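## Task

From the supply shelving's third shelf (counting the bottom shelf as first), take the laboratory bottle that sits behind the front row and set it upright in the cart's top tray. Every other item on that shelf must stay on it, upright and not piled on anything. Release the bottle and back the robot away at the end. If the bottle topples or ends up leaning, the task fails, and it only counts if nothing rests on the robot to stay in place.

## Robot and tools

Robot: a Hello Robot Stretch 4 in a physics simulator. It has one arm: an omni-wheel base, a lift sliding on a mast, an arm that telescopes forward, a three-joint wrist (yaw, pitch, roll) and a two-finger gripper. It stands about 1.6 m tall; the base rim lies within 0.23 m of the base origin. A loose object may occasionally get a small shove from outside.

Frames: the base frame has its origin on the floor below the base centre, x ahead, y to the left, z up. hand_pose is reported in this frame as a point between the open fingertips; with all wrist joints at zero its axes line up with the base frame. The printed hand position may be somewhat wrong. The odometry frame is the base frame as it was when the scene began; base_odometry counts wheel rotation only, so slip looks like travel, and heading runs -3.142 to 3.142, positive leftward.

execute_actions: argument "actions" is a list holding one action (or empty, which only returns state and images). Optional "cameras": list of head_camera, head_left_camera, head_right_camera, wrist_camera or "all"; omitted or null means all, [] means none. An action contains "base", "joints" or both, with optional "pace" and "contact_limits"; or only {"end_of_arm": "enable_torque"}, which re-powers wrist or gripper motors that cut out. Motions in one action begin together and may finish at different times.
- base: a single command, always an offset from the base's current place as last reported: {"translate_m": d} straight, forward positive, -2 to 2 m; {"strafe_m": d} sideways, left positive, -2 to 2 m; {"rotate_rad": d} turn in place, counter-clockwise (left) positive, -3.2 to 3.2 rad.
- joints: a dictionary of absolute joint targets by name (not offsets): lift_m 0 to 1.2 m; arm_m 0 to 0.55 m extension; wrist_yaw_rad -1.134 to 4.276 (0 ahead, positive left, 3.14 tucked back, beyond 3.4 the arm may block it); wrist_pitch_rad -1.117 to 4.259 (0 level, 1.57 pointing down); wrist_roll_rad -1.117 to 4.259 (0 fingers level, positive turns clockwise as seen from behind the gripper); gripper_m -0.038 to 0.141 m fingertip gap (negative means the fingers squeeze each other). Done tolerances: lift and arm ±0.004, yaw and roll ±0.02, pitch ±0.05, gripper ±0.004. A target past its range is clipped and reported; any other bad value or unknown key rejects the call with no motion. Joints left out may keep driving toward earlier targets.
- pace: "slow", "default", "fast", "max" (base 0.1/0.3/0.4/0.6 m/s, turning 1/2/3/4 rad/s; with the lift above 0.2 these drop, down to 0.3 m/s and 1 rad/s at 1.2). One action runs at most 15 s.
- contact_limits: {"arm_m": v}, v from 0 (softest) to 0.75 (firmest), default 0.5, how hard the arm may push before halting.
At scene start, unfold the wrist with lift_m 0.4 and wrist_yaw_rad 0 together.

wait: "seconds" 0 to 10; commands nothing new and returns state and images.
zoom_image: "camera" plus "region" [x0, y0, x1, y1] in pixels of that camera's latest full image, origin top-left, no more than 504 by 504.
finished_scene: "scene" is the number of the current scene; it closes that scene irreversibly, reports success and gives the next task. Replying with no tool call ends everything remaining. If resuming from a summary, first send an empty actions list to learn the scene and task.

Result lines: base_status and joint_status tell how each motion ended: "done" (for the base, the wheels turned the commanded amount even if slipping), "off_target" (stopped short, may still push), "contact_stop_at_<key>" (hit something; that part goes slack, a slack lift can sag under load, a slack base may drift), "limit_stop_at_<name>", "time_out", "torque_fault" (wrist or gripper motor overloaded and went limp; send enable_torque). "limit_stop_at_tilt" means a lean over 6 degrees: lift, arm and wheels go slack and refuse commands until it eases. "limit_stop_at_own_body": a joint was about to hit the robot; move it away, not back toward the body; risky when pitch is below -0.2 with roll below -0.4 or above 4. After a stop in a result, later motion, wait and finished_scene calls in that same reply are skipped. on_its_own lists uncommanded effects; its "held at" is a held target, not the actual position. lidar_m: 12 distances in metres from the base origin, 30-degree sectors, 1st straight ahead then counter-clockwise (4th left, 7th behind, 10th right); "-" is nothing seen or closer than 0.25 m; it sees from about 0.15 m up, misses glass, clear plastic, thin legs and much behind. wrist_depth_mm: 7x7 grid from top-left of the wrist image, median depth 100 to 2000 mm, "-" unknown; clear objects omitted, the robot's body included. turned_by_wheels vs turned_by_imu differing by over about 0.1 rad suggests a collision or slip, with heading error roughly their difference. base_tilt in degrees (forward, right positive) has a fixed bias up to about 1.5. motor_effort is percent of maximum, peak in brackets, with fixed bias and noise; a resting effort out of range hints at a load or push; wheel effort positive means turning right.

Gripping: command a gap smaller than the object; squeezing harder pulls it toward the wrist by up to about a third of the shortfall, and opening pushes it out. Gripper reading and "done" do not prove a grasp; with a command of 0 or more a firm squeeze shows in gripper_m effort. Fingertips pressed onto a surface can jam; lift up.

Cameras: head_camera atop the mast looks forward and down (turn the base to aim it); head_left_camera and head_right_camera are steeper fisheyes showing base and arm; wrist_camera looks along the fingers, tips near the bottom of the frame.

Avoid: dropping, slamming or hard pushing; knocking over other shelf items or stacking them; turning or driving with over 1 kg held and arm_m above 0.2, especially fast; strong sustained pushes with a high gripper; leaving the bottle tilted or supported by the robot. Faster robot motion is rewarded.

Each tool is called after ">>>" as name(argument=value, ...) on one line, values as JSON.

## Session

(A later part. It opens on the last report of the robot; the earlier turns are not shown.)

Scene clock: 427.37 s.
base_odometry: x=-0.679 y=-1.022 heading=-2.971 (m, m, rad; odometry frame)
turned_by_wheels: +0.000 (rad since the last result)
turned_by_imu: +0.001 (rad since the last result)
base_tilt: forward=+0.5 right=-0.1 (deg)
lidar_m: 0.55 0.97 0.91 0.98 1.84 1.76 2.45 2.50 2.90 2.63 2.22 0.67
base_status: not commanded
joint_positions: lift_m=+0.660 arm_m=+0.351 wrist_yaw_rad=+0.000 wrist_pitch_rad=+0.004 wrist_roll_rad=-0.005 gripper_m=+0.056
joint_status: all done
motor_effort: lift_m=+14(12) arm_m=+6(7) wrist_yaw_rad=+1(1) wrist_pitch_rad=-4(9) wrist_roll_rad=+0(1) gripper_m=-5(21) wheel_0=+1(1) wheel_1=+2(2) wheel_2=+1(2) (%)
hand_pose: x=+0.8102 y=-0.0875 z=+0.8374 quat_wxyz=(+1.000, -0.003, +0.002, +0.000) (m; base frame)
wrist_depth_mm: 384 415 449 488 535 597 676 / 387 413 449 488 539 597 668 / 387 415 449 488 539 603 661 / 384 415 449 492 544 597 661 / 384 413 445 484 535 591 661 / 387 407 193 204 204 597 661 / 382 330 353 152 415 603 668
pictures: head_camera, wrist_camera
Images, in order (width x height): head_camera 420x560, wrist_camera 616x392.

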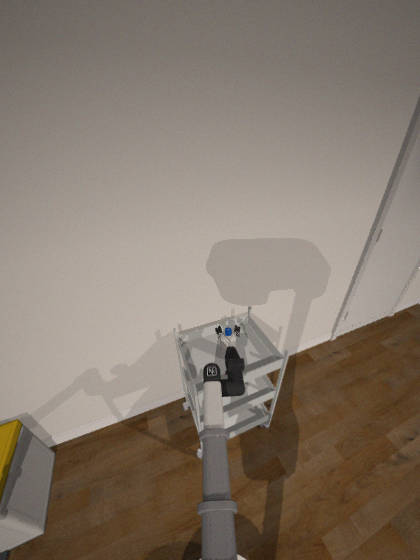

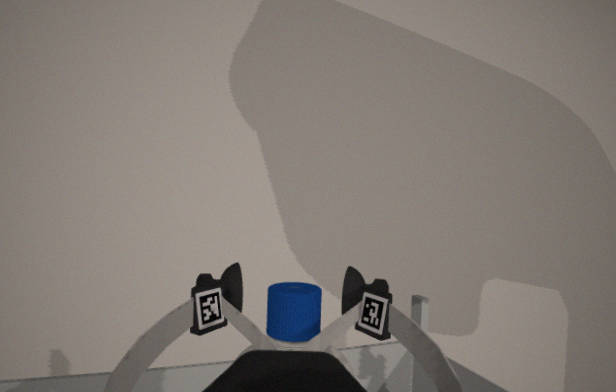

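>>> execute_actions(actions=[{"base": {"translate_m": -0.35}, "joints": {"arm_m": 0.01, "lift_m": 0.68}, "pace": "fast"}])

Scene clock: 431.87 s.
base_odometry: x=-0.334 y=-0.962 heading=-2.971 (m, m, rad; odometry frame)
turned_by_wheels: +0.000 (rad since the last result)
turned_by_imu: +0.003 (rad since the last result)
base_tilt: forward=+0.3 right=+0.0 (deg)
lidar_m: 0.90 1.30 1.08 1.73 1.73 1.50 2.47 2.18 2.68 2.75 2.72 1.08
base_status: done
joint_positions: lift_m=+0.680 arm_m=+0.011 wrist_yaw_rad=+0.000 wrist_pitch_rad=+0.005 wrist_roll_rad=-0.005 gripper_m=+0.056
joint_status: all done
motor_effort: lift_m=+23(26) arm_m=-6(8) wrist_yaw_rad=+1(1) wrist_pitch_rad=-6(5) wrist_roll_rad=+1(1) gripper_m=-4(4) wheel_0=+1(5) wheel_1=+0(6) wheel_2=+0(10) (%)
hand_pose: x=+0.4705 y=-0.0875 z=+0.8566 quat_wxyz=(+1.000, -0.003, +0.002, +0.000) (m; base frame)
wrist_depth_mm: 931 1008 1078 1160 1255 1464 1537 / 931 991 1078 1182 1281 1430 1576 / 931 991 1078 1160 1281 1397 1537 / 917 976 1060 1160 1308 1430 1537 / 917 991 1078 1138 1308 1430 1576 / 917 960 192 723 202 1464 1576 / 917 976 1060 153 1118 1464 1618
pictures: head_camera, head_left_camera, head_right_camera, wrist_camera
Images, in order (width x height): head_camera 420x560, head_left_camera 420x672, head_right_camera 420x672, wrist_camera 616x392.

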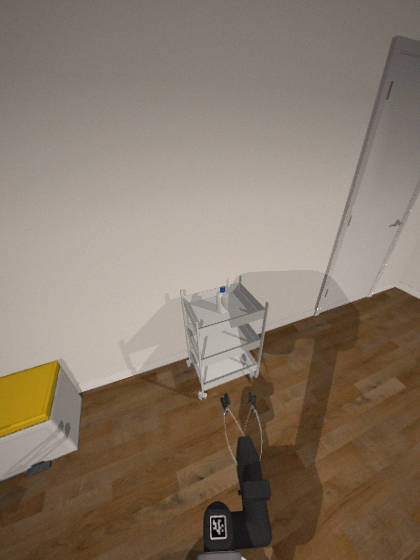

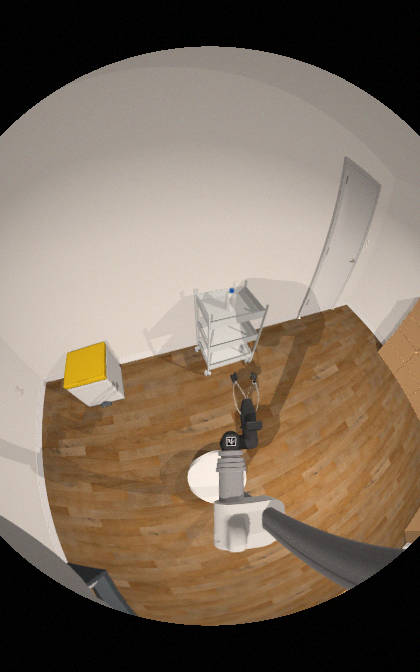

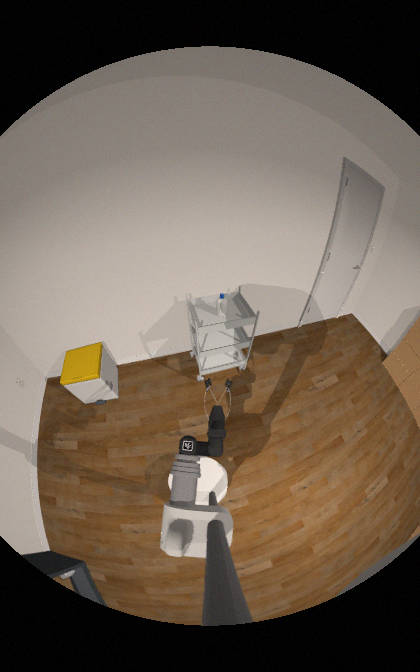

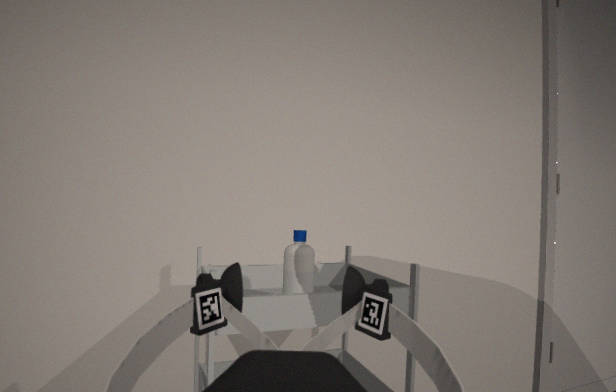

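>>> execute_actions(actions=[{"base": {"rotate_rad": 2.1}, "pace": "max"}])

Scene clock: 439.30 s.
base_odometry: x=-0.334 y=-0.962 heading=-0.871 (m, m, rad; odometry frame)
turned_by_wheels: +2.100 (rad since the last result)
turned_by_imu: +2.146 (rad since the last result)
base_tilt: forward=+0.5 right=+0.1 (deg)
lidar_m: 1.72 1.48 2.46 2.20 2.69 2.74 2.73 1.08 0.90 1.31 1.06 1.74
base_status: done
joint_positions: lift_m=+0.680 arm_m=+0.011 wrist_yaw_rad=+0.000 wrist_pitch_rad=+0.005 wrist_roll_rad=-0.005 gripper_m=+0.056
joint_status: not commanded
motor_effort: lift_m=+23(23) arm_m=-7(7) wrist_yaw_rad=+1(2) wrist_pitch_rad=-5(4) wrist_roll_rad=+1(0) gripper_m=-4(1) wheel_0=+0(5) wheel_1=-1(6) wheel_2=+2(9) (%)
hand_pose: x=+0.4705 y=-0.0874 z=+0.8566 quat_wxyz=(+1.000, -0.003, +0.002, +0.000) (m; base frame)
wrist_depth_mm: 1255 1281 1576 1499 1430 1366 1308 / 1661 1366 1499 1464 1430 1366 1336 / 1661 1281 1537 1464 1397 1366 1336 / 1708 1308 1537 1464 1464 1366 1308 / 1661 1308 1537 1499 1464 1336 1336 / 1366 1229 192 1499 203 1336 1308 / 1618 1138 1537 152 1366 1397 1308
pictures: head_camera, head_left_camera, head_right_camera, wrist_camera
Images, in order (width x height): head_camera 420x560, head_left_camera 420x672, head_right_camera 420x672, wrist_camera 616x392.

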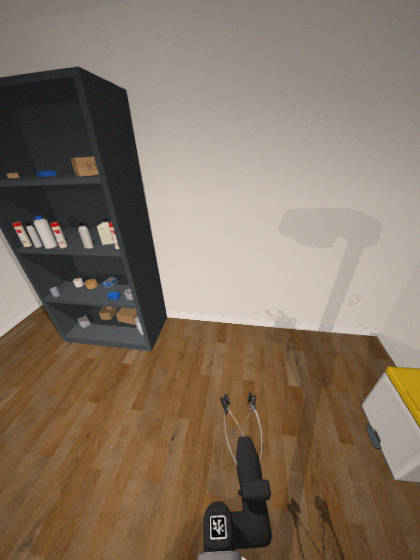

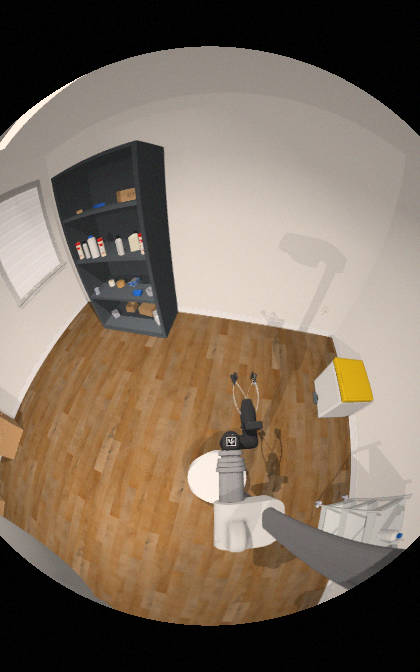

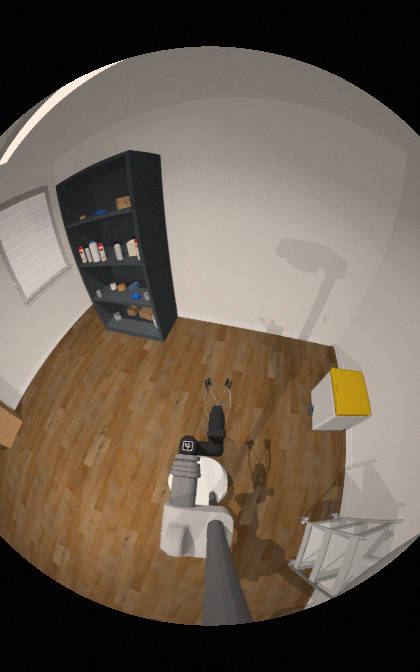

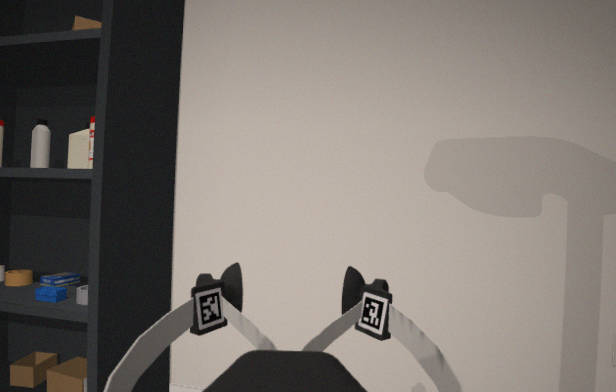

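All seven shelf items are upright and the bottle stands in the top tray. Finishing scene 1.

>>> finished_scene(scene=1)

The scene is finished: the task was done.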